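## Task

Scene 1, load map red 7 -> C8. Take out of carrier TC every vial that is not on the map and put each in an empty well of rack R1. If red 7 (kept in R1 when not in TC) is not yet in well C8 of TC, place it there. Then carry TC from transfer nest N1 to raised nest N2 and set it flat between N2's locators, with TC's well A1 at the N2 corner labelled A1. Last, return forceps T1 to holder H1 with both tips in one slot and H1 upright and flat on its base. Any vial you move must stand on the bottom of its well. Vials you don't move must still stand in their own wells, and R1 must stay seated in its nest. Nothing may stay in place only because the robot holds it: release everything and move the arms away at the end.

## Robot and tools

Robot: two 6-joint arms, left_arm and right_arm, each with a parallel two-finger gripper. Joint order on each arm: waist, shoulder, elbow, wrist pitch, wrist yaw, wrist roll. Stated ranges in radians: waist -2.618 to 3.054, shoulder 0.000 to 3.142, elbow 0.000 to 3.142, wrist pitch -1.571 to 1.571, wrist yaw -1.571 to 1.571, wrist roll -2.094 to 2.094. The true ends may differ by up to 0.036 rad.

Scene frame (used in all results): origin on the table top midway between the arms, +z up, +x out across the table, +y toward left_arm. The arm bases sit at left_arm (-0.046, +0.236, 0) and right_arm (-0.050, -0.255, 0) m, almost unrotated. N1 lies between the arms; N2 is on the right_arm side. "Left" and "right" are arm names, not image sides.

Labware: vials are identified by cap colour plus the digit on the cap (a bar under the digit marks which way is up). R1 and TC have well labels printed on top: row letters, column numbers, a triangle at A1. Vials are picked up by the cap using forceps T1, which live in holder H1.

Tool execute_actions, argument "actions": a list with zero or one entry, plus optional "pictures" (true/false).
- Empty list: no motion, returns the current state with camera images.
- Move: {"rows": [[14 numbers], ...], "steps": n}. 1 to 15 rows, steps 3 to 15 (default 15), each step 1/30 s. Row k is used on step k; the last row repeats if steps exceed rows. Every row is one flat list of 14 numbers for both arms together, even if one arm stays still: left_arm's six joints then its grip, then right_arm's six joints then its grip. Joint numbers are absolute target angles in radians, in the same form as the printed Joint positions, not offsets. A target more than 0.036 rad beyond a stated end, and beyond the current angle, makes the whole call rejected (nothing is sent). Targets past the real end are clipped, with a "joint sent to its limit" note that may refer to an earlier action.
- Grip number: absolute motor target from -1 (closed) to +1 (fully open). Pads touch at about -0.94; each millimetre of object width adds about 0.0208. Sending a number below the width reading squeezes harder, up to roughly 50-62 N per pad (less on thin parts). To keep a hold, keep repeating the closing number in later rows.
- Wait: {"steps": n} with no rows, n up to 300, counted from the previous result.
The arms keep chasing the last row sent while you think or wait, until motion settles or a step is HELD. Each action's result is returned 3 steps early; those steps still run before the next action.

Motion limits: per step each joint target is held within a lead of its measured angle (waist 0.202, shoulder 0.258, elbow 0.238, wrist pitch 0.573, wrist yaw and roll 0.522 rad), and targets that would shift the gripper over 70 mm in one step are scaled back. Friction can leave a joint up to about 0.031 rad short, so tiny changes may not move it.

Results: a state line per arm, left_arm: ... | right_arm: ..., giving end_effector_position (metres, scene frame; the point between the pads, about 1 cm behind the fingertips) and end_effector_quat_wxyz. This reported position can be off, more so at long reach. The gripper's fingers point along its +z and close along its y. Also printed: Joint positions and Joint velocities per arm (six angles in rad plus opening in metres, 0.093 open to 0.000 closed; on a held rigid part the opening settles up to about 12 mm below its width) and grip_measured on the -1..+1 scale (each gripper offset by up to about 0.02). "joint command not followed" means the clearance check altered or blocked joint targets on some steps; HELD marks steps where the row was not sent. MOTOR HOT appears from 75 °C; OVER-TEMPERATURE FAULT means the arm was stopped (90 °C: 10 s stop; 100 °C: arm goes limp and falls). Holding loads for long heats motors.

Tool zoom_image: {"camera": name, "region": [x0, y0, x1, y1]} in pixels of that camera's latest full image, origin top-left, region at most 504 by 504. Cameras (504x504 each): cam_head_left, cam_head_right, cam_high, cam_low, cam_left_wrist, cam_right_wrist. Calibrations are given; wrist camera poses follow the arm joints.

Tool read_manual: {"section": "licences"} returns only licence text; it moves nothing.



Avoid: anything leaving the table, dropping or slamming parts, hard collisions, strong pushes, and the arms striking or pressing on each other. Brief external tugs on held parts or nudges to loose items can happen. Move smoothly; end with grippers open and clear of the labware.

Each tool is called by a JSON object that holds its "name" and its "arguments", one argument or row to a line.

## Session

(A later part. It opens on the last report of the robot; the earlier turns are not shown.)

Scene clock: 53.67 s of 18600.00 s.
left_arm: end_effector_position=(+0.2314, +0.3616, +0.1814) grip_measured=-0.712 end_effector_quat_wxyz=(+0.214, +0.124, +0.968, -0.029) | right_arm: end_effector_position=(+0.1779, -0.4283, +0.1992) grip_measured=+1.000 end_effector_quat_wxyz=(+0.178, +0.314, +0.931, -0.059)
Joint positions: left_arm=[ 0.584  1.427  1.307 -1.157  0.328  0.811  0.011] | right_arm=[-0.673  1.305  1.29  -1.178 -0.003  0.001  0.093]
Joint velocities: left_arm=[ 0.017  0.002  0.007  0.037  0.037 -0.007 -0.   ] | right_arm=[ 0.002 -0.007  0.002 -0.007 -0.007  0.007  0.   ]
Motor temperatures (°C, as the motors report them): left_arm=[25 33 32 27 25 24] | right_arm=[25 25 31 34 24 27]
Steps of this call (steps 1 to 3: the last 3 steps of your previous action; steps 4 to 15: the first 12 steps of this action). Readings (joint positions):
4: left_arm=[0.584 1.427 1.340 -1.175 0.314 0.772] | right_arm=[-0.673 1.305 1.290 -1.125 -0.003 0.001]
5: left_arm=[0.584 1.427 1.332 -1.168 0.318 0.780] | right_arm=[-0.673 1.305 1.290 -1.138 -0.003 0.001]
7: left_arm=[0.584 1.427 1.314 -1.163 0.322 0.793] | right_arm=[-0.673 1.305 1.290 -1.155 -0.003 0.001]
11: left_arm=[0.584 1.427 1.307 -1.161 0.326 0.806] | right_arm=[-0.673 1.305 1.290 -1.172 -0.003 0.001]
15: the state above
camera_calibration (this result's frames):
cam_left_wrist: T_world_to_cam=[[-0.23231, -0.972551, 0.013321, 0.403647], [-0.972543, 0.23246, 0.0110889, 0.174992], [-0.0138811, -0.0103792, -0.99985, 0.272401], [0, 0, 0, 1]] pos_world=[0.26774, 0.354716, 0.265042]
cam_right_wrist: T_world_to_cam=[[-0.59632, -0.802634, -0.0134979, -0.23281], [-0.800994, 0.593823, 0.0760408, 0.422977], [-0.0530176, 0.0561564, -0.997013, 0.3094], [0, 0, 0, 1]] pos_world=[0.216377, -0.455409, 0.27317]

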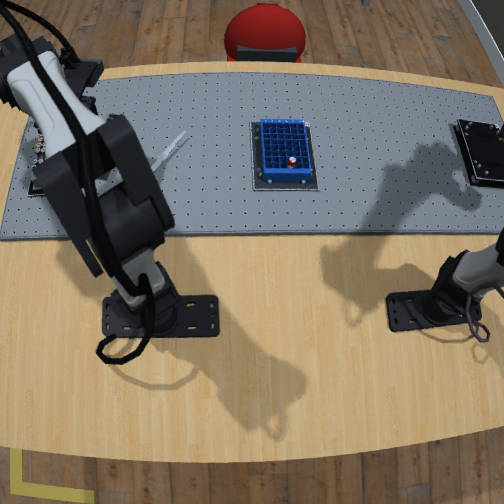

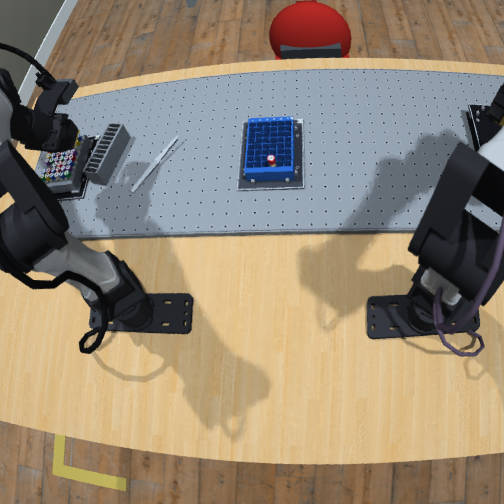

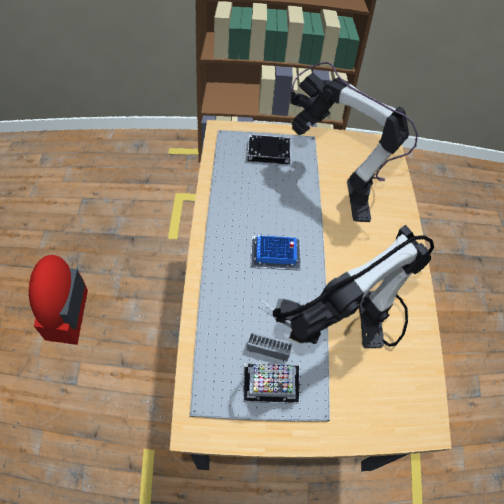

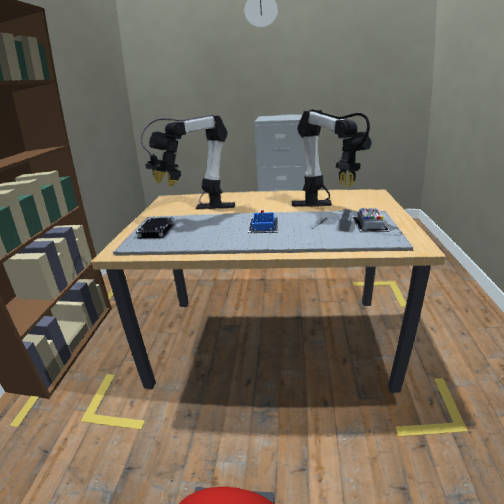

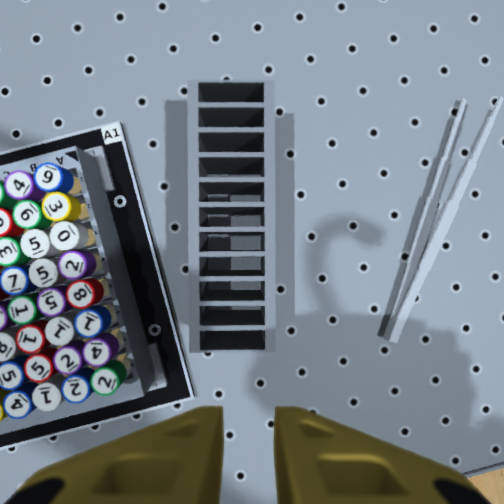

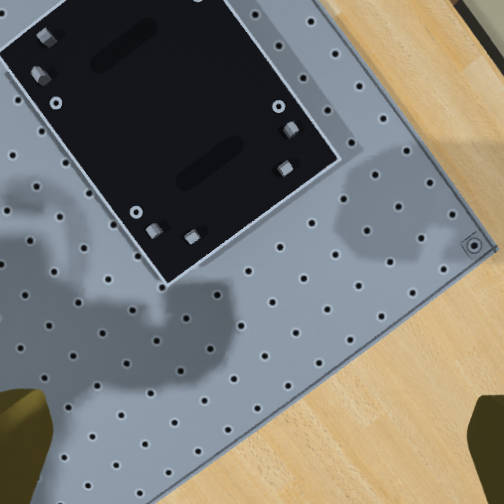

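{"name": "execute_actions", "arguments": {
  "actions": [
    {"rows":[[0.45,1.45,1.30,-1.2,0.25,0.8,-0.3,-0.67,1.3,1.3,-1.2,0,0,1],[0.45,1.45,1.30,-1.2,0.25,0.8,-0.3,-0.67,1.3,1.3,-1.2,0,0,1],[0.3,1.5,1.27,-1.2,0.15,0.75,-0.3,-0.67,1.3,1.3,-1.2,0,0,1],[0.3,1.5,1.27,-1.2,0.15,0.75,-0.3,-0.67,1.3,1.3,-1.2,0,0,1],[0.17,1.55,1.2,-1.17,0.05,0.72,-0.3,-0.67,1.3,1.3,-1.2,0,0,1],[0.17,1.55,1.2,-1.17,0.05,0.72,-0.3,-0.67,1.3,1.3,-1.2,0,0,1],[0.07,1.60,1.125,-1.10,-0.008,0.695,-0.3,-0.67,1.3,1.3,-1.2,0,0,1]],"steps":15}
  ]
}}

{"name": "execute_actions", "arguments": {
  "actions": [
    {"steps":12}
  ],
  "pictures": true
}}

Scene clock: 55.03 s of 18600.00 s.
left_arm: end_effector_position=(+0.2188, +0.2469, +0.0734) grip_measured=-0.303 end_effector_quat_wxyz=(-0.007, +0.312, +0.949, -0.039) | right_arm: end_effector_position=(+0.1774, -0.4278, +0.1989) grip_measured=+1.000 end_effector_quat_wxyz=(+0.177, +0.314, +0.931, -0.058)
Joint positions: left_arm=[ 0.064  1.612  1.123 -1.125  0.066  0.721  0.031] | right_arm=[-0.673  1.305  1.29  -1.181 -0.003  0.001  0.093]
Joint velocities: left_arm=[ 0.017  0.115 -0.198  0.022 -0.418 -0.154 -0.001] | right_arm=[-0.017  0.007 -0.012 -0.007 -0.007 -0.007  0.   ]
Motor temperatures (°C, as the motors report them): left_arm=[25 32 32 27 25 24] | right_arm=[25 25 31 33 24 27]
Steps of this call (steps 1 to 3: the last 3 steps of your previous action; steps 4 to 15: the robot went on to your last target; steps 16 to 29: nothing new was sent; steps 30 to 41: the first 12 steps of this action). Readings (joint positions):
30: left_arm=[0.570 1.427 1.307 -1.157 0.313 0.812] | right_arm=[-0.673 1.305 1.290 -1.181 -0.003 0.001]
31: left_arm=[0.538 1.427 1.307 -1.160 0.296 0.811] | right_arm=[-0.673 1.305 1.290 -1.181 -0.003 0.001]
33: left_arm=[0.426 1.442 1.304 -1.166 0.246 0.792] | right_arm=[-0.673 1.305 1.290 -1.181 -0.003 0.001]
37: left_arm=[0.167 1.530 1.208 -1.133 0.131 0.748] | right_arm=[-0.673 1.305 1.290 -1.181 -0.003 0.001]
41: the state above

Scene clock: 55.43 s of 18600.00 s.
left_arm: end_effector_position=(+0.2189, +0.2570, +0.0720) grip_measured=-0.303 end_effector_quat_wxyz=(-0.017, +0.304, +0.952, -0.010) | right_arm: end_effector_position=(+0.1774, -0.4278, +0.1989) grip_measured=+1.000 end_effector_quat_wxyz=(+0.177, +0.314, +0.931, -0.058)
Joint positions: left_arm=[ 0.064  1.613  1.121 -1.117  0.006  0.702  0.031] | right_arm=[-0.673  1.305  1.29  -1.181 -0.003  0.001  0.093]
Joint velocities: left_arm=[-0.012  0.007 -0.002 -0.007 -0.051 -0.007 -0.   ] | right_arm=[-0.007 -0.002  0.002 -0.051 -0.007  0.051  0.   ]
Motor temperatures (°C, as the motors report them): left_arm=[25 33 32 27 25 24] | right_arm=[25 25 31 33 24 27]
Kept back: nothing.
Steps of this call (steps 1 to 3: the last 3 steps of your previous action; steps 4 to 12: the robot went on to your last target). Readings (joint positions):
1: left_arm=[0.064 1.613 1.121 -1.125 0.052 0.717] | right_arm=[-0.673 1.305 1.290 -1.181 -0.003 0.001]
2: left_arm=[0.064 1.613 1.121 -1.123 0.041 0.714] | right_arm=[-0.673 1.305 1.290 -1.181 -0.003 0.001]
4: left_arm=[0.064 1.613 1.121 -1.120 0.027 0.709] | right_arm=[-0.673 1.305 1.290 -1.181 -0.003 0.001]
8: left_arm=[0.064 1.613 1.121 -1.118 0.012 0.704] | right_arm=[-0.673 1.305 1.290 -1.181 -0.003 0.001]
12: the state above
camera_calibration (this result's frames):
cam_left_wrist: T_world_to_cam=[[-0.559617, -0.828238, 0.0291675, 0.333937], [-0.730039, 0.509313, 0.455679, 0.032065], [-0.392266, 0.233712, -0.889666, 0.174014], [0, 0, 0, 1]] pos_world=[0.278545, 0.219579, 0.130463]
cam_right_wrist: T_world_to_cam=[[-0.596352, -0.802609, -0.0135363, -0.232781], [-0.800806, 0.593679, 0.0790832, 0.421612], [-0.0554366, 0.0580014, -0.996776, 0.310247], [0, 0, 0, 1]] pos_world=[0.216009, -0.455129, 0.272754]

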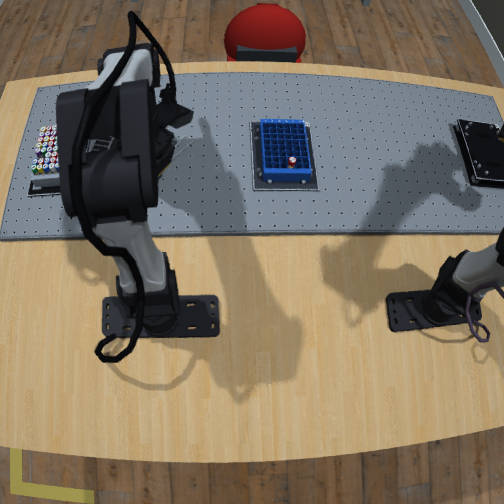

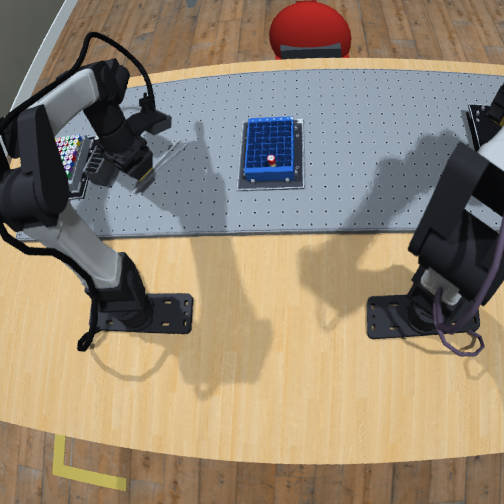

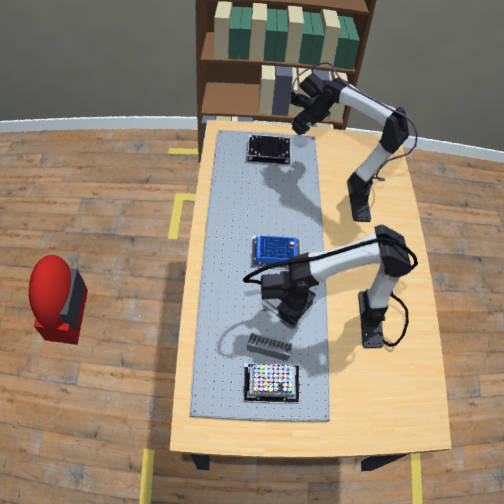

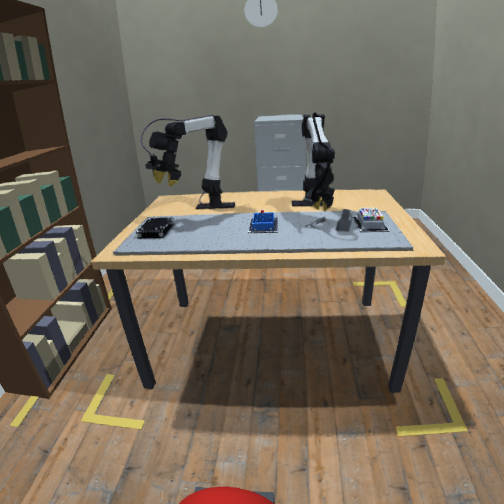

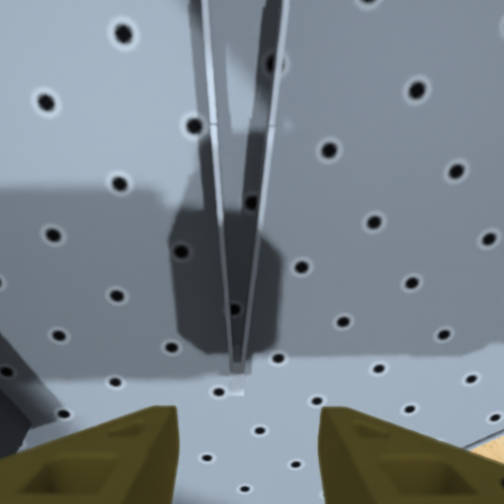

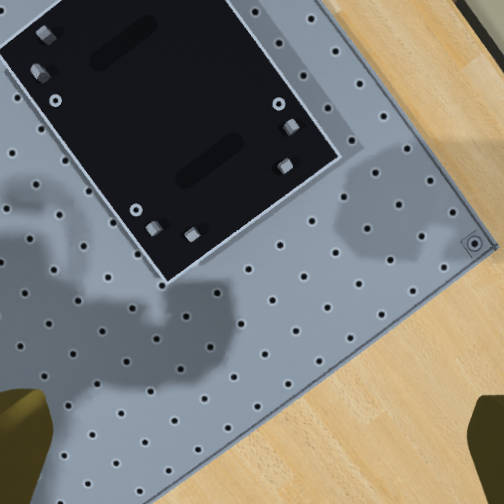

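{"name": "execute_actions", "arguments": {
  "actions": [
    {"rows":[[0.07,1.63,1.09,-1.05,-0.008,0.695,-0.3,-0.67,1.3,1.3,-1.2,0,0,1],[0.07,1.635,1.075,-1.03,-0.008,0.695,-0.3,-0.67,1.3,1.3,-1.2,0,0,1],[0.07,1.64,1.06,-1.01,-0.008,0.695,-0.3,-0.67,1.3,1.3,-1.2,0,0,1],[0.07,1.645,1.045,-0.99,-0.008,0.695,-0.3,-0.67,1.3,1.3,-1.2,0,0,1],[0.07,1.65,1.03,-0.97,-0.008,0.695,-0.3,-0.67,1.3,1.3,-1.2,0,0,1],[0.07,1.655,1.015,-0.95,-0.008,0.695,-0.3,-0.67,1.3,1.3,-1.2,0,0,1],[0.07,1.66,1.0,-0.93,-0.008,0.695,-0.3,-0.67,1.3,1.3,-1.2,0,0,1],[0.07,1.665,0.99,-0.91,-0.008,0.695,-0.3,-0.67,1.3,1.3,-1.2,0,0,1],[0.07,1.67,0.98,-0.885,-0.008,0.695,-0.3,-0.67,1.3,1.3,-1.2,0,0,1]],"steps":15}
  ]
}}

{"name": "execute_actions", "arguments": {
  "actions": [
    {"steps":12}
  ],
  "pictures": true
}}

{"name": "zoom_image", "arguments": {
  "camera": "cam_low",
  "region": [290, 180, 360, 250]
}}

Scene clock: 56.10 s of 18600.00 s.
left_arm: end_effector_position=(+0.2150, +0.2574, +0.0301) grip_measured=-0.303 end_effector_quat_wxyz=(-0.020, +0.303, +0.953, -0.009) | right_arm: end_effector_position=(+0.1774, -0.4278, +0.1989) grip_measured=+1.000 end_effector_quat_wxyz=(+0.177, +0.314, +0.931, -0.058)
Joint positions: left_arm=[ 0.064  1.658  0.992 -0.948  0.002  0.701  0.031] | right_arm=[-0.673  1.305  1.29  -1.181 -0.003  0.001  0.093]
Joint velocities: left_arm=[ 0.012  0.085 -0.071  0.168 -0.007  0.051 -0.   ] | right_arm=[-0.007 -0.017 -0.007 -0.007  0.007  0.051  0.   ]
Motor temperatures (°C, as the motors report them): left_arm=[25 32 32 27 25 24] | right_arm=[25 25 31 33 24 27]
Steps of this call (steps 1 to 8: the robot went on to your last target; steps 9 to 20: the first 12 steps of this action). Readings (joint positions):
9: left_arm=[0.064 1.613 1.118 -1.112 0.002 0.701] | right_arm=[-0.673 1.305 1.290 -1.181 -0.003 0.001]
10: left_arm=[0.064 1.613 1.112 -1.099 0.002 0.701] | right_arm=[-0.673 1.305 1.290 -1.181 -0.003 0.001]
12: left_arm=[0.064 1.613 1.089 -1.067 0.002 0.701] | right_arm=[-0.673 1.305 1.290 -1.181 -0.003 0.001]
16: left_arm=[0.064 1.633 1.029 -1.001 0.002 0.701] | right_arm=[-0.673 1.305 1.290 -1.181 -0.003 0.001]
20: the state above

Scene clock: 56.50 s of 18600.00 s.
left_arm: end_effector_position=(+0.2247, +0.2583, +0.0290) grip_measured=-0.303 end_effector_quat_wxyz=(-0.001, +0.303, +0.953, -0.001) | right_arm: end_effector_position=(+0.1774, -0.4278, +0.1989) grip_measured=+1.000 end_effector_quat_wxyz=(+0.177, +0.314, +0.931, -0.058)
Joint positions: left_arm=[ 0.064  1.659  0.99  -0.905  0.001  0.701  0.031] | right_arm=[-0.673  1.305  1.29  -1.181 -0.003  0.001  0.093]
Joint velocities: left_arm=[-0.002 -0.007  0.002  0.051 -0.022 -0.066 -0.   ] | right_arm=[-0.017 -0.002  0.002 -0.007 -0.007 -0.051  0.   ]
Motor temperatures (°C, as the motors report them): left_arm=[25 32 32 27 25 24] | right_arm=[25 25 31 33 24 27]
Kept back: nothing.
Steps of this call (steps 1 to 3: the last 3 steps of your previous action; steps 4 to 12: the robot went on to your last target). Readings (joint positions):
1: left_arm=[0.064 1.659 0.990 -0.940 0.002 0.701] | right_arm=[-0.673 1.305 1.290 -1.181 -0.003 0.001]
2: left_arm=[0.064 1.659 0.990 -0.934 0.001 0.701] | right_arm=[-0.673 1.305 1.290 -1.181 -0.003 0.001]
4: left_arm=[0.064 1.659 0.990 -0.921 0.001 0.701] | right_arm=[-0.673 1.305 1.290 -1.181 -0.003 0.001]
8: left_arm=[0.064 1.659 0.990 -0.909 0.001 0.701] | right_arm=[-0.673 1.305 1.290 -1.181 -0.003 0.001]
12: the state above
camera_calibration (this result's frames):
cam_left_wrist: T_world_to_cam=[[-0.559, -0.829161, 0.00332852, 0.34031], [-0.74631, 0.504886, 0.433718, 0.0606623], [-0.361303, 0.239964, -0.901042, 0.129478], [0, 0, 0, 1]] pos_world=[0.282287, 0.220474, 0.0892221]
cam_right_wrist: T_world_to_cam=[[-0.596352, -0.802609, -0.0135363, -0.232781], [-0.800806, 0.593679, 0.0790832, 0.421612], [-0.0554366, 0.0580014, -0.996776, 0.310247], [0, 0, 0, 1]] pos_world=[0.216009, -0.455129, 0.272754]

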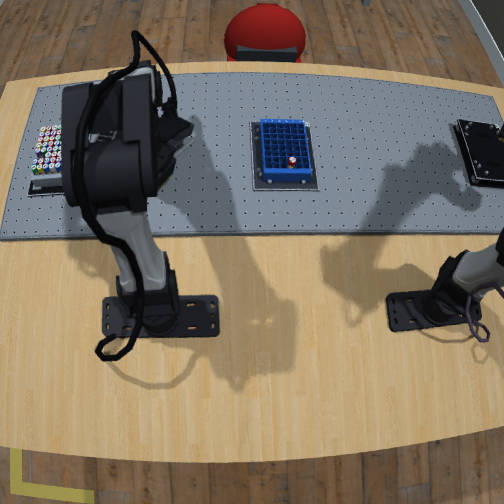

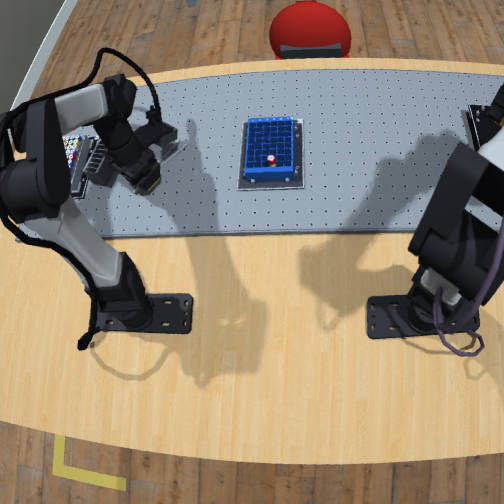

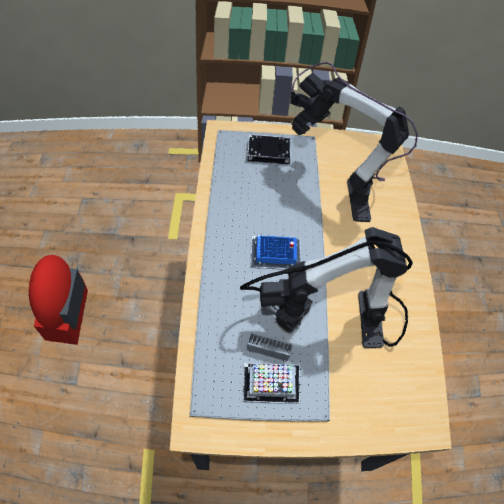

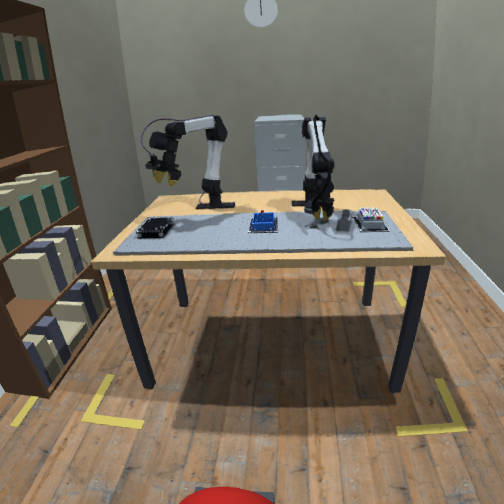

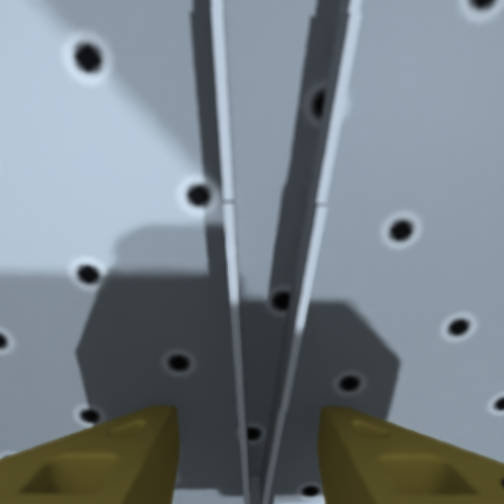

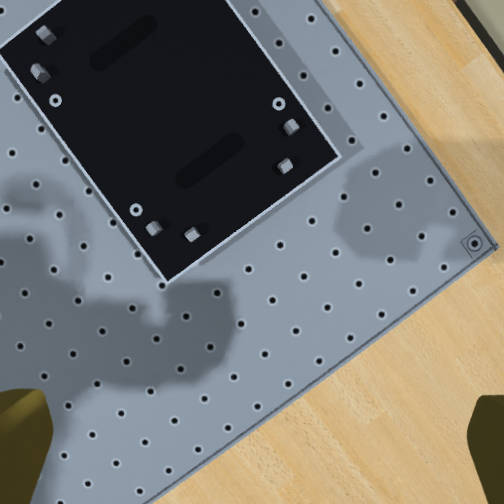

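Region (290, 180, 360, 250) of cam_low's 504x504 image, scaled by 7.200, with more detail than that image has.

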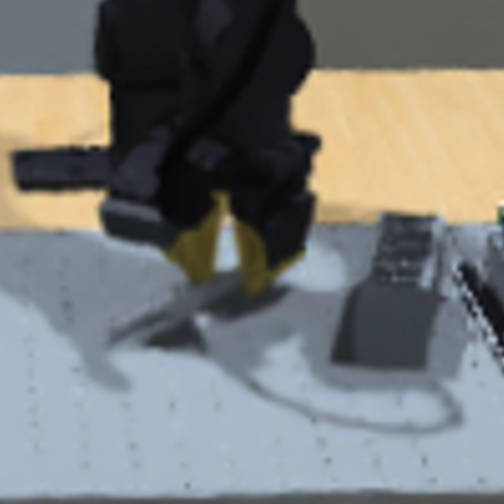

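{"name": "execute_actions", "arguments": {
  "actions": [
    {"rows":[[0.07,1.672,0.975,-0.872,-0.008,0.75,-0.3,-0.67,1.3,1.3,-1.2,0,0,1],[0.07,1.674,0.97,-0.865,-0.008,0.75,-0.3,-0.67,1.3,1.3,-1.2,0,0,1],[0.07,1.676,0.965,-0.858,-0.008,0.75,-0.3,-0.67,1.3,1.3,-1.2,0,0,1],[0.07,1.678,0.96,-0.851,-0.008,0.75,-0.3,-0.67,1.3,1.3,-1.2,0,0,1],[0.07,1.68,0.955,-0.845,-0.008,0.75,-0.3,-0.67,1.3,1.3,-1.2,0,0,1],[0.07,1.682,0.951,-0.84,-0.008,0.75,-0.3,-0.67,1.3,1.3,-1.2,0,0,1],[0.07,1.684,0.947,-0.84,-0.008,0.75,-0.3,-0.67,1.3,1.3,-1.2,0,0,1]],"steps":15}
  ],
  "pictures": true
}}

Scene clock: 57.03 s of 18600.00 s.
left_arm: end_effector_position=(+0.2277, +0.2585, +0.0275) grip_measured=-0.303 end_effector_quat_wxyz=(+0.006, +0.321, +0.947, +0.002) | right_arm: end_effector_position=(+0.1774, -0.4278, +0.1989) grip_measured=+1.000 end_effector_quat_wxyz=(+0.177, +0.314, +0.931, -0.058)
Joint positions: left_arm=[ 0.064  1.659  0.983 -0.882  0.001  0.738  0.031] | right_arm=[-0.673  1.305  1.29  -1.181 -0.003  0.001  0.093]
Joint velocities: left_arm=[ 0.007 -0.017 -0.007 -0.037  0.066 -0.037 -0.   ] | right_arm=[-0.007 -0.002 -0.012  0.051 -0.022  0.066  0.   ]
Motor temperatures (°C, as the motors report them): left_arm=[25 32 32 27 25 24] | right_arm=[25 25 31 33 24 27]
Steps of this call (steps 1 to 4: the robot went on to your last target; steps 5 to 16: the first 12 steps of this action). Readings (joint positions):
5: left_arm=[0.064 1.659 0.990 -0.902 0.001 0.707] | right_arm=[-0.673 1.305 1.290 -1.181 -0.003 0.001]
6: left_arm=[0.064 1.659 0.990 -0.899 0.001 0.714] | right_arm=[-0.673 1.305 1.290 -1.181 -0.003 0.001]
8: left_arm=[0.064 1.659 0.987 -0.888 0.001 0.725] | right_arm=[-0.673 1.305 1.290 -1.181 -0.003 0.001]
12: left_arm=[0.064 1.659 0.983 -0.882 0.001 0.735] | right_arm=[-0.673 1.305 1.290 -1.181 -0.003 0.001]
16: the state above
camera_calibration (this result's frames):
cam_left_wrist: T_world_to_cam=[[-0.589881, -0.807461, -0.00686245, 0.34394], [-0.733413, 0.532192, 0.422938, 0.0537847], [-0.337854, 0.254516, -0.906133, 0.120155], [0, 0, 0, 1]] pos_world=[0.282925, 0.218513, 0.0884894]
cam_right_wrist: T_world_to_cam=[[-0.596352, -0.802609, -0.0135363, -0.232781], [-0.800806, 0.593679, 0.0790832, 0.421612], [-0.0554366, 0.0580014, -0.996776, 0.310247], [0, 0, 0, 1]] pos_world=[0.216009, -0.455129, 0.272754]

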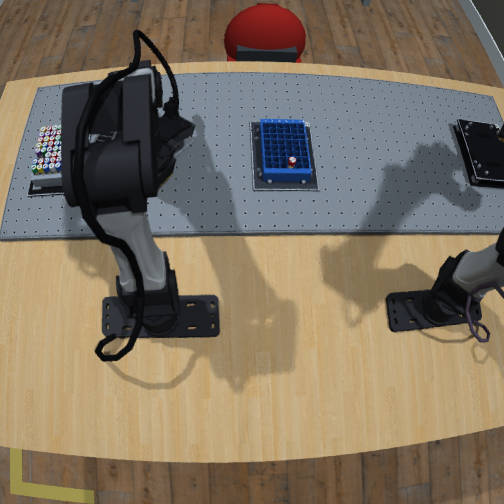

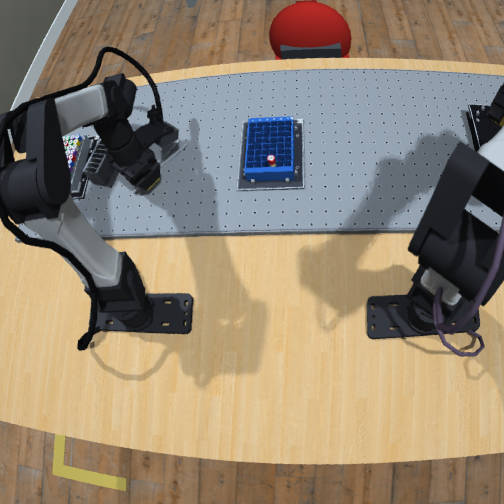

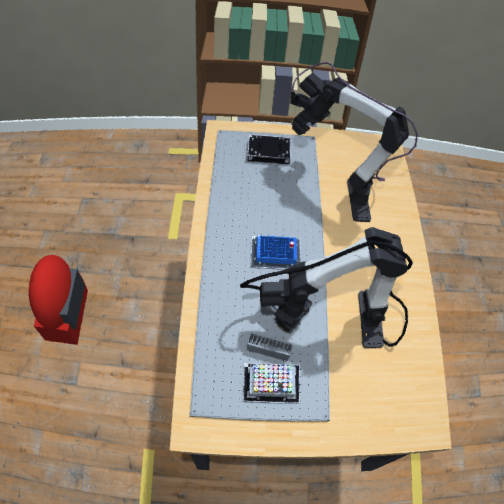

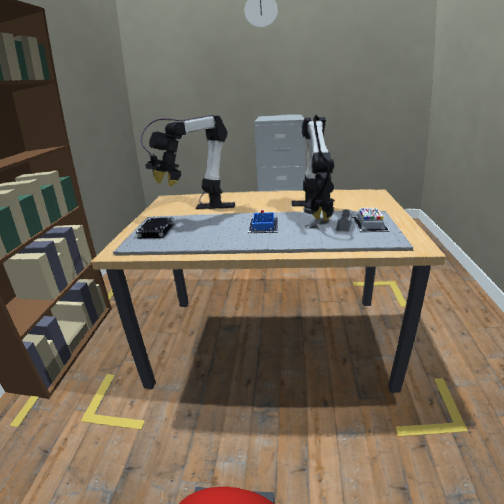

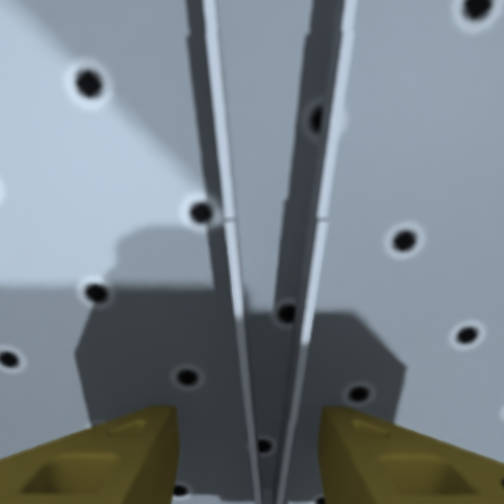

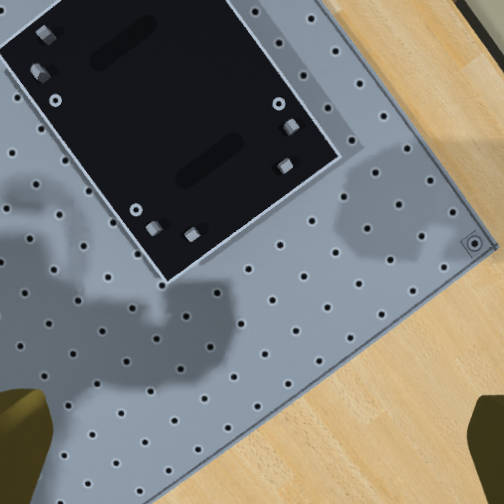

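{"name": "execute_actions", "arguments": {
  "actions": [
    {"rows":[[0.07,1.66,1.01,-0.905,-0.008,0.75,-0.3,-0.67,1.3,1.3,-1.2,0,0,1],[0.07,1.66,1.01,-0.905,-0.008,0.75,-0.3,-0.67,1.3,1.3,-1.2,0,0,1],[0.07,1.66,1.01,-0.905,-0.008,0.75,-0.3,-0.67,1.3,1.3,-1.2,0,0,1],[0.07,1.66,1.01,-0.905,-0.008,0.75,-0.4,-0.67,1.3,1.3,-1.2,0,0,1],[0.07,1.66,1.01,-0.905,-0.008,0.75,-0.5,-0.67,1.3,1.3,-1.2,0,0,1],[0.07,1.66,1.01,-0.905,-0.008,0.75,-0.6,-0.67,1.3,1.3,-1.2,0,0,1],[0.07,1.66,1.01,-0.905,-0.008,0.75,-0.7,-0.67,1.3,1.3,-1.2,0,0,1],[0.07,1.66,1.01,-0.905,-0.008,0.75,-0.8,-0.67,1.3,1.3,-1.2,0,0,1],[0.07,1.66,1.01,-0.905,-0.008,0.75,-0.88,-0.67,1.3,1.3,-1.2,0,0,1]],"steps":15}
  ]
}}

{"name": "execute_actions", "arguments": {
  "actions": [
    {"rows":[[0.07,1.66,1.01,-0.905,-0.008,0.82,-0.88,-0.67,1.3,1.3,-1.2,0,0,1],[0.07,1.66,1.01,-0.905,-0.008,0.89,-0.88,-0.67,1.3,1.3,-1.2,0,0,1],[0.07,1.66,1.01,-0.905,-0.008,0.96,-0.88,-0.67,1.3,1.3,-1.2,0,0,1],[0.07,1.66,1.01,-0.905,-0.008,1.03,-0.88,-0.67,1.3,1.3,-1.2,0,0,1],[0.07,1.66,1.01,-0.905,-0.008,1.1,-0.88,-0.67,1.3,1.3,-1.2,0,0,1],[0.07,1.66,1.01,-0.905,-0.008,1.17,-0.88,-0.67,1.3,1.3,-1.2,0,0,1],[0.07,1.66,1.01,-0.905,-0.008,1.24,-0.88,-0.67,1.3,1.3,-1.2,0,0,1],[0.07,1.66,1.01,-0.905,-0.008,1.31,-0.88,-0.67,1.3,1.3,-1.2,0,0,1],[0.07,1.66,1.01,-0.905,-0.008,1.38,-0.88,-0.67,1.3,1.3,-1.2,0,0,1],[0.07,1.66,1.01,-0.905,-0.008,1.45,-0.88,-0.67,1.3,1.3,-1.2,0,0,1],[0.07,1.66,1.01,-0.905,-0.008,1.5,-0.88,-0.67,1.3,1.3,-1.2,0,0,1]],"steps":15}
  ]
}}

{"name": "execute_actions", "arguments": {
  "actions": [
    {"steps":12}
  ],
  "pictures": true
}}

Scene clock: 57.73 s of 18600.00 s.
left_arm: end_effector_position=(+0.2282, +0.2586, +0.0289) grip_measured=-0.875 end_effector_quat_wxyz=(+0.005, +0.324, +0.946, +0.002) | right_arm: end_effector_position=(+0.1773, -0.4278, +0.1989) grip_measured=+1.000 end_effector_quat_wxyz=(+0.177, +0.314, +0.931, -0.058)
Joint positions: left_arm=[ 0.064  1.659  0.989 -0.889  0.001  0.744  0.003] | right_arm=[-0.673  1.305  1.29  -1.181 -0.003  0.001  0.093]
Joint velocities: left_arm=[ 0.002 -0.012  0.002  0.007 -0.007 -0.007 -0.001] | right_arm=[-0.017  0.002 -0.007  0.007  0.007  0.007  0.   ]
Motor temperatures (°C, as the motors report them): left_arm=[25 32 32 27 25 24] | right_arm=[25 25 31 33 24 27]
Steps of this call (steps 1 to 3: the last 3 steps of your previous action; steps 4 to 9: the robot went on to your last target; steps 10 to 21: the first 12 steps of this action). Readings (joint positions):
10: left_arm=[0.064 1.659 0.986 -0.885 0.001 0.740] | right_arm=[-0.673 1.305 1.290 -1.181 -0.003 0.001]
11: left_arm=[0.064 1.659 0.987 -0.885 0.001 0.741] | right_arm=[-0.673 1.305 1.290 -1.181 -0.003 0.001]
13: left_arm=[0.064 1.659 0.989 -0.887 0.001 0.742] | right_arm=[-0.673 1.305 1.290 -1.181 -0.003 0.001]
17: left_arm=[0.064 1.659 0.989 -0.889 0.001 0.743] | right_arm=[-0.673 1.305 1.290 -1.181 -0.003 0.001]
21: the state above

Scene clock: 58.23 s of 18600.00 s.
left_arm: end_effector_position=(+0.2282, +0.2586, +0.0289) grip_measured=-0.875 end_effector_quat_wxyz=(+0.005, +0.567, +0.824, +0.003) | right_arm: end_effector_position=(+0.1773, -0.4278, +0.1989) grip_measured=+1.000 end_effector_quat_wxyz=(+0.177, +0.314, +0.931, -0.058)
Joint positions: left_arm=[ 0.064  1.659  0.989 -0.889  0.001  1.289  0.003] | right_arm=[-0.673  1.305  1.29  -1.181 -0.003  0.001  0.093]
Joint velocities: left_arm=[-0.017 -0.007 -0.012  0.007 -0.007  1.399 -0.   ] | right_arm=[ 0.007  0.017  0.002 -0.022 -0.007 -0.022  0.   ]
Motor temperatures (°C, as the motors report them): left_arm=[25 32 32 27 25 24] | right_arm=[25 25 31 33 24 27]
Steps of this call (steps 1 to 3: the last 3 steps of your previous action; steps 4 to 15: the first 12 steps of this action). Readings (joint positions):
4: left_arm=[0.064 1.659 0.989 -0.889 0.001 0.754] | right_arm=[-0.673 1.305 1.290 -1.181 -0.003 0.001]
5: left_arm=[0.064 1.659 0.989 -0.889 0.001 0.775] | right_arm=[-0.673 1.305 1.290 -1.181 -0.003 0.001]
7: left_arm=[0.064 1.659 0.989 -0.889 0.001 0.846] | right_arm=[-0.673 1.305 1.290 -1.181 -0.003 0.001]
11: left_arm=[0.064 1.659 0.989 -0.889 0.001 1.054] | right_arm=[-0.673 1.305 1.290 -1.181 -0.003 0.001]
15: the state above

Scene clock: 58.63 s of 18600.00 s.
left_arm: end_effector_position=(+0.2280, +0.2586, +0.0289) grip_measured=-0.876 end_effector_quat_wxyz=(+0.004, +0.643, +0.766, +0.004) | right_arm: end_effector_position=(+0.1773, -0.4278, +0.1989) grip_measured=+1.000 end_effector_quat_wxyz=(+0.177, +0.314, +0.931, -0.058)
Joint positions: left_arm=[ 0.064  1.659  0.989 -0.89   0.001  1.48   0.003] | right_arm=[-0.673  1.305  1.29  -1.181 -0.003  0.001  0.093]
Joint velocities: left_arm=[-0.007 -0.012  0.002 -0.037  0.037  0.066 -0.   ] | right_arm=[ 0.007  0.007 -0.002 -0.051 -0.051 -0.037  0.   ]
Motor temperatures (°C, as the motors report them): left_arm=[25 32 32 27 25 24] | right_arm=[25 25 31 33 24 27]
Kept back: nothing.
Steps of this call (steps 1 to 3: the last 3 steps of your previous action; steps 4 to 12: the robot went on to your last target). Readings (joint positions):
1: left_arm=[0.064 1.659 0.989 -0.889 0.001 1.331] | right_arm=[-0.673 1.305 1.290 -1.181 -0.003 0.001]
2: left_arm=[0.064 1.659 0.989 -0.889 0.001 1.363] | right_arm=[-0.673 1.305 1.290 -1.181 -0.003 0.001]
4: left_arm=[0.064 1.659 0.989 -0.890 0.001 1.411] | right_arm=[-0.673 1.305 1.290 -1.181 -0.003 0.001]
8: left_arm=[0.064 1.659 0.989 -0.890 0.001 1.460] | right_arm=[-0.673 1.305 1.290 -1.181 -0.003 0.001]
12: the state above
camera_calibration (this result's frames):
cam_left_wrist: T_world_to_cam=[[-0.980434, -0.196578, -0.0103166, 0.275338], [-0.181817, 0.884236, 0.430197, -0.163681], [-0.075445, 0.423655, -0.902676, 0.0178106], [0, 0, 0, 1]] pos_world=[0.241535, 0.191313, 0.0893328]
cam_right_wrist: T_world_to_cam=[[-0.596356, -0.802605, -0.0135411, -0.232777], [-0.800782, 0.593661, 0.0794634, 0.421441], [-0.0557389, 0.058232, -0.996746, 0.310353], [0, 0, 0, 1]] pos_world=[0.215963, -0.455094, 0.272702]

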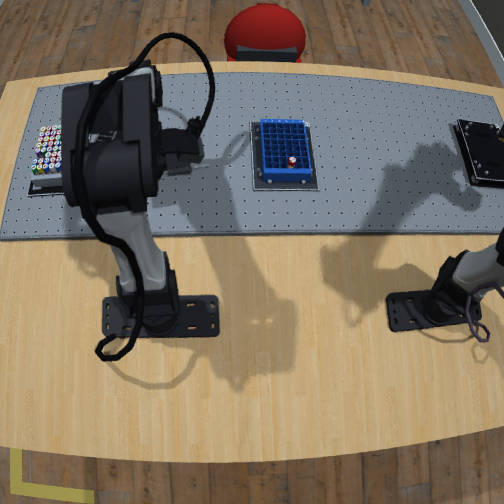

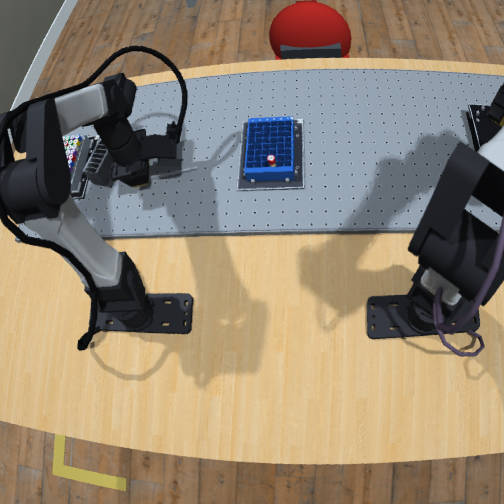

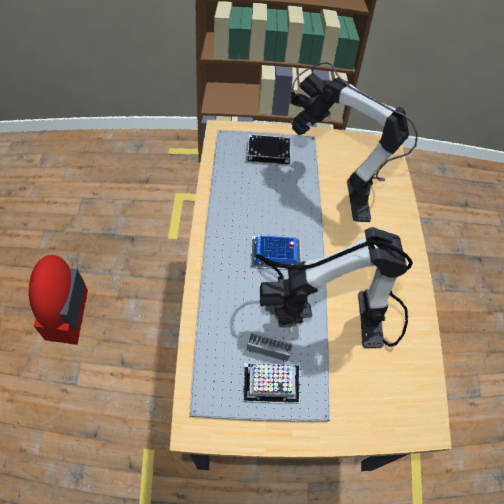

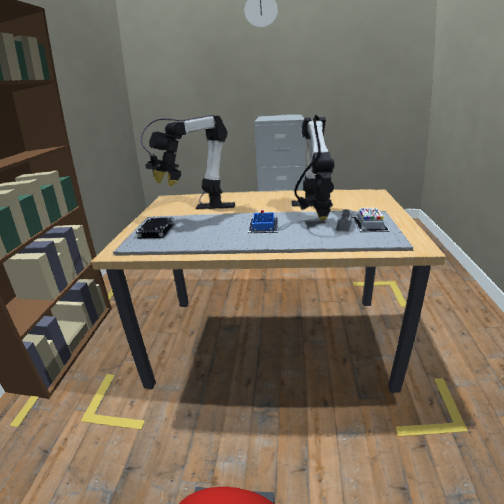

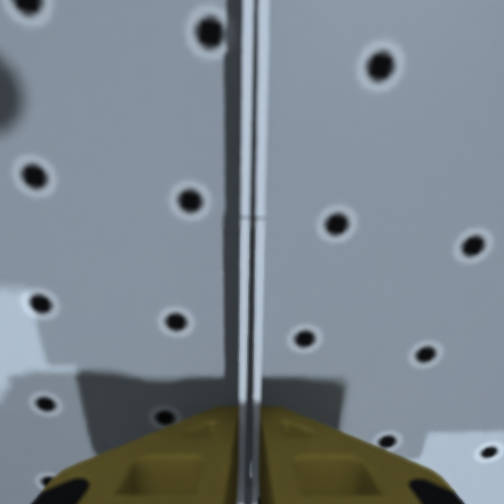

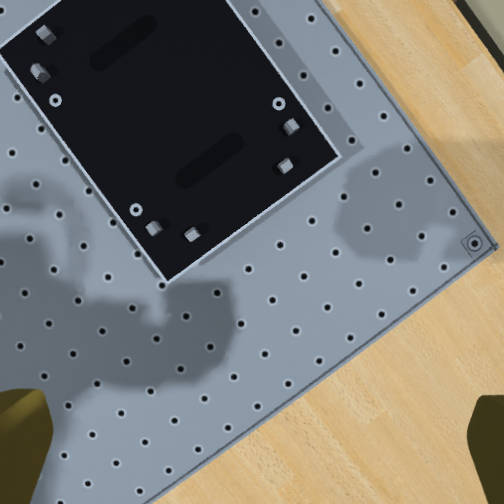

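{"name": "execute_actions", "arguments": {
  "actions": [
    {"rows":[[0.04,1.66,1.01,-0.905,-0.008,1.5,-0.88,-0.67,1.3,1.3,-1.2,0,0,1],[0.02,1.66,1.01,-0.905,-0.008,1.5,-0.88,-0.67,1.3,1.3,-1.2,0,0,1],[0.0,1.66,1.01,-0.905,-0.008,1.5,-0.88,-0.67,1.3,1.3,-1.2,0,0,1],[-0.02,1.66,1.01,-0.905,-0.008,1.5,-0.88,-0.67,1.3,1.3,-1.2,0,0,1],[-0.04,1.66,1.01,-0.905,-0.008,1.5,-0.88,-0.67,1.3,1.3,-1.2,0,0,1],[-0.06,1.66,1.01,-0.905,-0.008,1.5,-0.88,-0.67,1.3,1.3,-1.2,0,0,1],[-0.08,1.66,1.01,-0.905,-0.008,1.5,-0.88,-0.67,1.3,1.3,-1.2,0,0,1],[-0.09,1.66,1.01,-0.905,-0.008,1.5,-0.88,-0.67,1.3,1.3,-1.2,0,0,1],[-0.09,1.66,1.01,-0.905,-0.008,1.5,-0.88,-0.67,1.3,1.3,-1.2,0,0,1],[-0.09,1.66,1.01,-0.905,-0.008,1.5,-0.88,-0.67,1.3,1.3,-1.2,0,0,1],[-0.09,1.66,1.01,-0.905,-0.008,1.5,-0.88,-0.67,1.3,1.3,-1.2,0,0,1],[-0.09,1.66,1.01,-0.905,-0.008,1.5,-0.82,-0.67,1.3,1.3,-1.2,0,0,1],[-0.09,1.66,1.01,-0.905,-0.008,1.5,-0.75,-0.67,1.3,1.3,-1.2,0,0,1],[-0.09,1.66,1.01,-0.905,-0.008,1.5,-0.6,-0.67,1.3,1.3,-1.2,0,0,1],[-0.09,1.66,1.01,-0.905,-0.008,1.5,-0.3,-0.67,1.3,1.3,-1.2,0,0,1]],"steps":15}
  ]
}}

{"name": "execute_actions", "arguments": {
  "actions": [
    {"rows":[[-0.09,1.66,1.01,-0.905,-0.008,1.5,-0.3,-0.67,1.3,1.3,-1.2,0,0,1],[-0.09,1.66,1.01,-0.905,-0.008,1.5,-0.3,-0.67,1.3,1.3,-1.2,0,0,1],[-0.09,1.66,1.01,-0.905,-0.008,1.5,-0.3,-0.67,1.3,1.3,-1.2,0,0,1],[-0.09,1.66,1.04,-0.95,-0.008,1.5,-0.3,-0.67,1.3,1.3,-1.2,0,0,1],[-0.09,1.66,1.07,-0.98,-0.008,1.5,-0.3,-0.67,1.3,1.3,-1.2,0,0,1],[-0.09,1.66,1.10,-1.01,-0.008,1.5,-0.3,-0.67,1.3,1.3,-1.2,0,0,1],[-0.09,1.66,1.12,-1.02,-0.008,1.5,-0.3,-0.67,1.3,1.3,-1.2,0,0,1],[-0.09,1.66,1.12,-1.02,-0.008,1.5,-0.3,-0.67,1.3,1.3,-1.2,0,0,1],[-0.09,1.66,1.12,-1.02,-0.008,1.5,-0.3,-0.67,1.3,1.3,-1.2,0,0,1],[-0.09,1.66,1.12,-1.02,-0.008,-1.655,-0.3,-0.67,1.3,1.3,-1.2,0,0,1]],"steps":15}
  ]
}}

{"name": "execute_actions", "arguments": {
  "actions": [
    {"steps":45}
  ],
  "pictures": true
}}

Scene clock: 59.70 s of 18600.00 s.
left_arm: end_effector_position=(+0.2285, +0.2188, +0.0289) grip_measured=-0.843 end_effector_quat_wxyz=(+0.002, +0.703, +0.711, +0.005) | right_arm: end_effector_position=(+0.1773, -0.4278, +0.1989) grip_measured=+1.000 end_effector_quat_wxyz=(+0.177, +0.314, +0.931, -0.058)
Joint positions: left_arm=[-0.084  1.659  0.989 -0.89  -0.005  1.495  0.005] | right_arm=[-0.673  1.305  1.29  -1.181 -0.003  0.001  0.093]
Joint velocities: left_arm=[ 0.012 -0.022  0.022 -0.095 -0.022 -0.022  0.042] | right_arm=[-0.002 -0.012  0.002 -0.022  0.007 -0.007  0.   ]
Motor temperatures (°C, as the motors report them): left_arm=[25 32 32 27 25 24] | right_arm=[25 25 31 33 24 27]
Steps of this call (steps 1 to 20: the robot went on to your last target; steps 21 to 32: the first 12 steps of this action). Readings (joint positions):
21: left_arm=[0.063 1.659 0.989 -0.890 0.000 1.494] | right_arm=[-0.673 1.305 1.290 -1.181 -0.003 0.001]
22: left_arm=[0.058 1.659 0.989 -0.890 -0.001 1.494] | right_arm=[-0.673 1.305 1.290 -1.181 -0.003 0.001]
24: left_arm=[0.032 1.659 0.989 -0.890 -0.004 1.494] | right_arm=[-0.673 1.305 1.290 -1.181 -0.003 0.001]
28: left_arm=[-0.052 1.659 0.989 -0.890 -0.005 1.494] | right_arm=[-0.673 1.305 1.290 -1.181 -0.003 0.001]
32: the state above

Scene clock: 60.20 s of 18600.00 s.
left_arm: end_effector_position=(+0.2467, +0.2176, +0.0565) grip_measured=-0.303 end_effector_quat_wxyz=(+0.016, +0.601, +0.799, +0.014) | right_arm: end_effector_position=(+0.1773, -0.4278, +0.1989) grip_measured=+1.000 end_effector_quat_wxyz=(+0.177, +0.314, +0.931, -0.058)
Joint positions: left_arm=[-0.084  1.659  1.106 -0.975 -0.005  1.225  0.031] | right_arm=[-0.673  1.305  1.29  -1.181 -0.003  0.001  0.093]
Joint velocities: left_arm=[-0.007 -0.007 -0.012 -0.154  0.081 -2.894  0.001] | right_arm=[-0.002  0.002 -0.007 -0.007 -0.007 -0.081  0.   ]
Motor temperatures (°C, as the motors report them): left_arm=[25 32 32 27 25 24] | right_arm=[25 25 31 33 24 27]
Steps of this call (steps 1 to 3: the last 3 steps of your previous action; steps 4 to 15: the first 12 steps of this action). Readings (joint positions):
4: left_arm=[-0.084 1.659 0.989 -0.890 -0.005 1.495] | right_arm=[-0.673 1.305 1.290 -1.181 -0.003 0.001]
5: left_arm=[-0.084 1.659 0.989 -0.890 -0.005 1.495] | right_arm=[-0.673 1.305 1.290 -1.181 -0.003 0.001]
7: left_arm=[-0.084 1.659 0.993 -0.897 -0.005 1.495] | right_arm=[-0.673 1.305 1.290 -1.181 -0.003 0.001]
11: left_arm=[-0.084 1.659 1.072 -0.963 -0.005 1.495] | right_arm=[-0.673 1.305 1.290 -1.181 -0.003 0.001]
15: the state above

Scene clock: 61.70 s of 18600.00 s.
left_arm: end_effector_position=(+0.2395, +0.2181, +0.0563) grip_measured=-0.302 end_effector_quat_wxyz=(-0.006, +0.711, -0.704, +0.003) | right_arm: end_effector_position=(+0.1773, -0.4278, +0.1989) grip_measured=+1.000 end_effector_quat_wxyz=(+0.177, +0.314, +0.931, -0.058)
Joint positions: left_arm=[-0.084  1.659  1.106 -1.005 -0.005 -1.645  0.031] | right_arm=[-0.673  1.305  1.29  -1.181 -0.003  0.001  0.093]
Joint velocities: left_arm=[-0.007  0.002  0.002  0.007 -0.022 -0.125  0.   ] | right_arm=[-0.012 -0.012 -0.002  0.007 -0.037 -0.066  0.   ]
Motor temperatures (°C, as the motors report them): left_arm=[25 32 32 27 25 24] | right_arm=[25 25 32 32 24 27]
Kept back: nothing.
Steps of this call (steps 1 to 3: the last 3 steps of your previous action; steps 4 to 45: the robot went on to your last target). Readings (joint positions):
1: left_arm=[-0.084 1.659 1.106 -0.981 -0.005 1.127] | right_arm=[-0.673 1.305 1.290 -1.181 -0.003 0.001]
2: left_arm=[-0.084 1.659 1.106 -0.987 -0.005 1.029] | right_arm=[-0.673 1.305 1.290 -1.181 -0.003 0.001]
4: left_arm=[-0.084 1.659 1.106 -0.993 -0.005 0.833] | right_arm=[-0.673 1.305 1.290 -1.181 -0.003 0.001]
8: left_arm=[-0.084 1.659 1.106 -1.000 -0.005 0.441] | right_arm=[-0.673 1.305 1.290 -1.181 -0.003 0.001]
45: the state above
camera_calibration (this result's frames):
cam_left_wrist: T_world_to_cam=[[0.999373, 0.0329296, 0.0130193, -0.246623], [0.0241734, -0.903126, 0.428694, 0.203001], [0.0258747, -0.42811, -0.903356, 0.222134], [0, 0, 0, 1]] pos_world=[0.235814, 0.286555, 0.116852]
cam_right_wrist: T_world_to_cam=[[-0.596356, -0.802605, -0.0135411, -0.232777], [-0.800782, 0.593661, 0.0794634, 0.421441], [-0.0557389, 0.058232, -0.996746, 0.310353], [0, 0, 0, 1]] pos_world=[0.215963, -0.455094, 0.272702]

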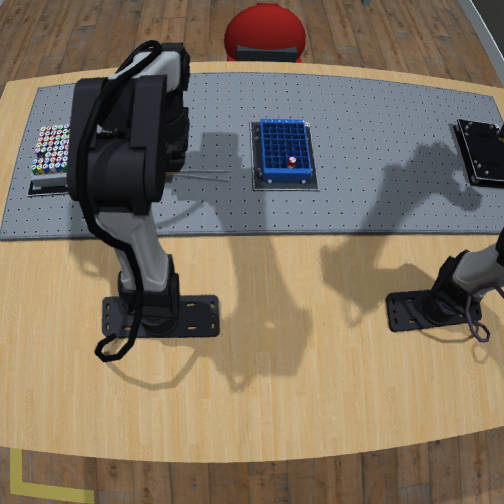

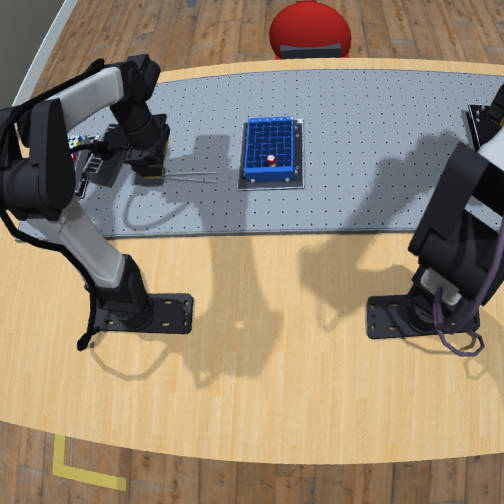

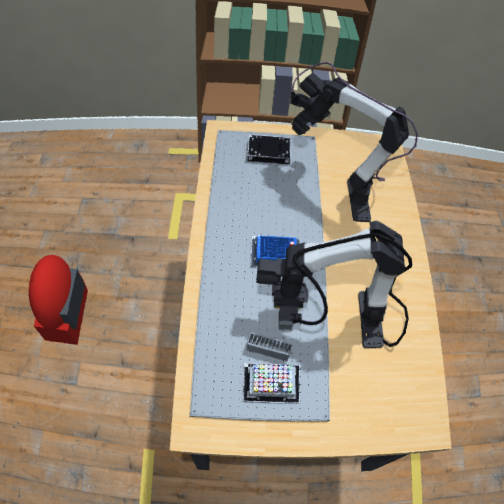

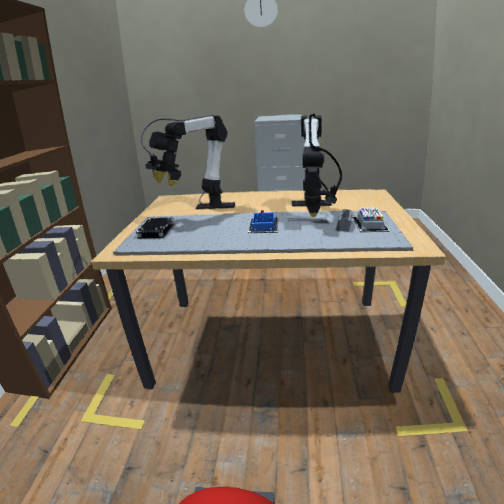

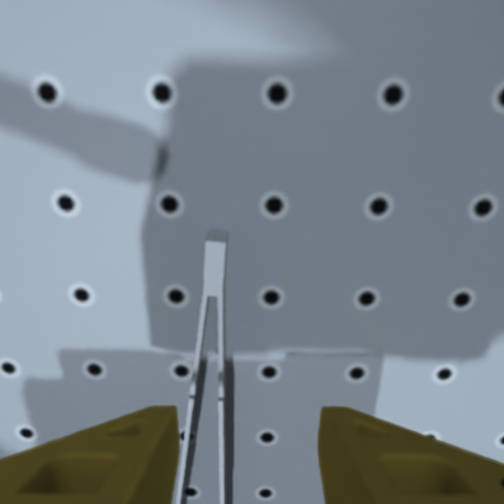

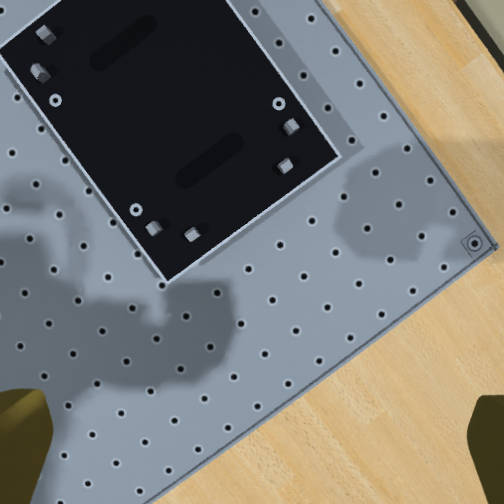

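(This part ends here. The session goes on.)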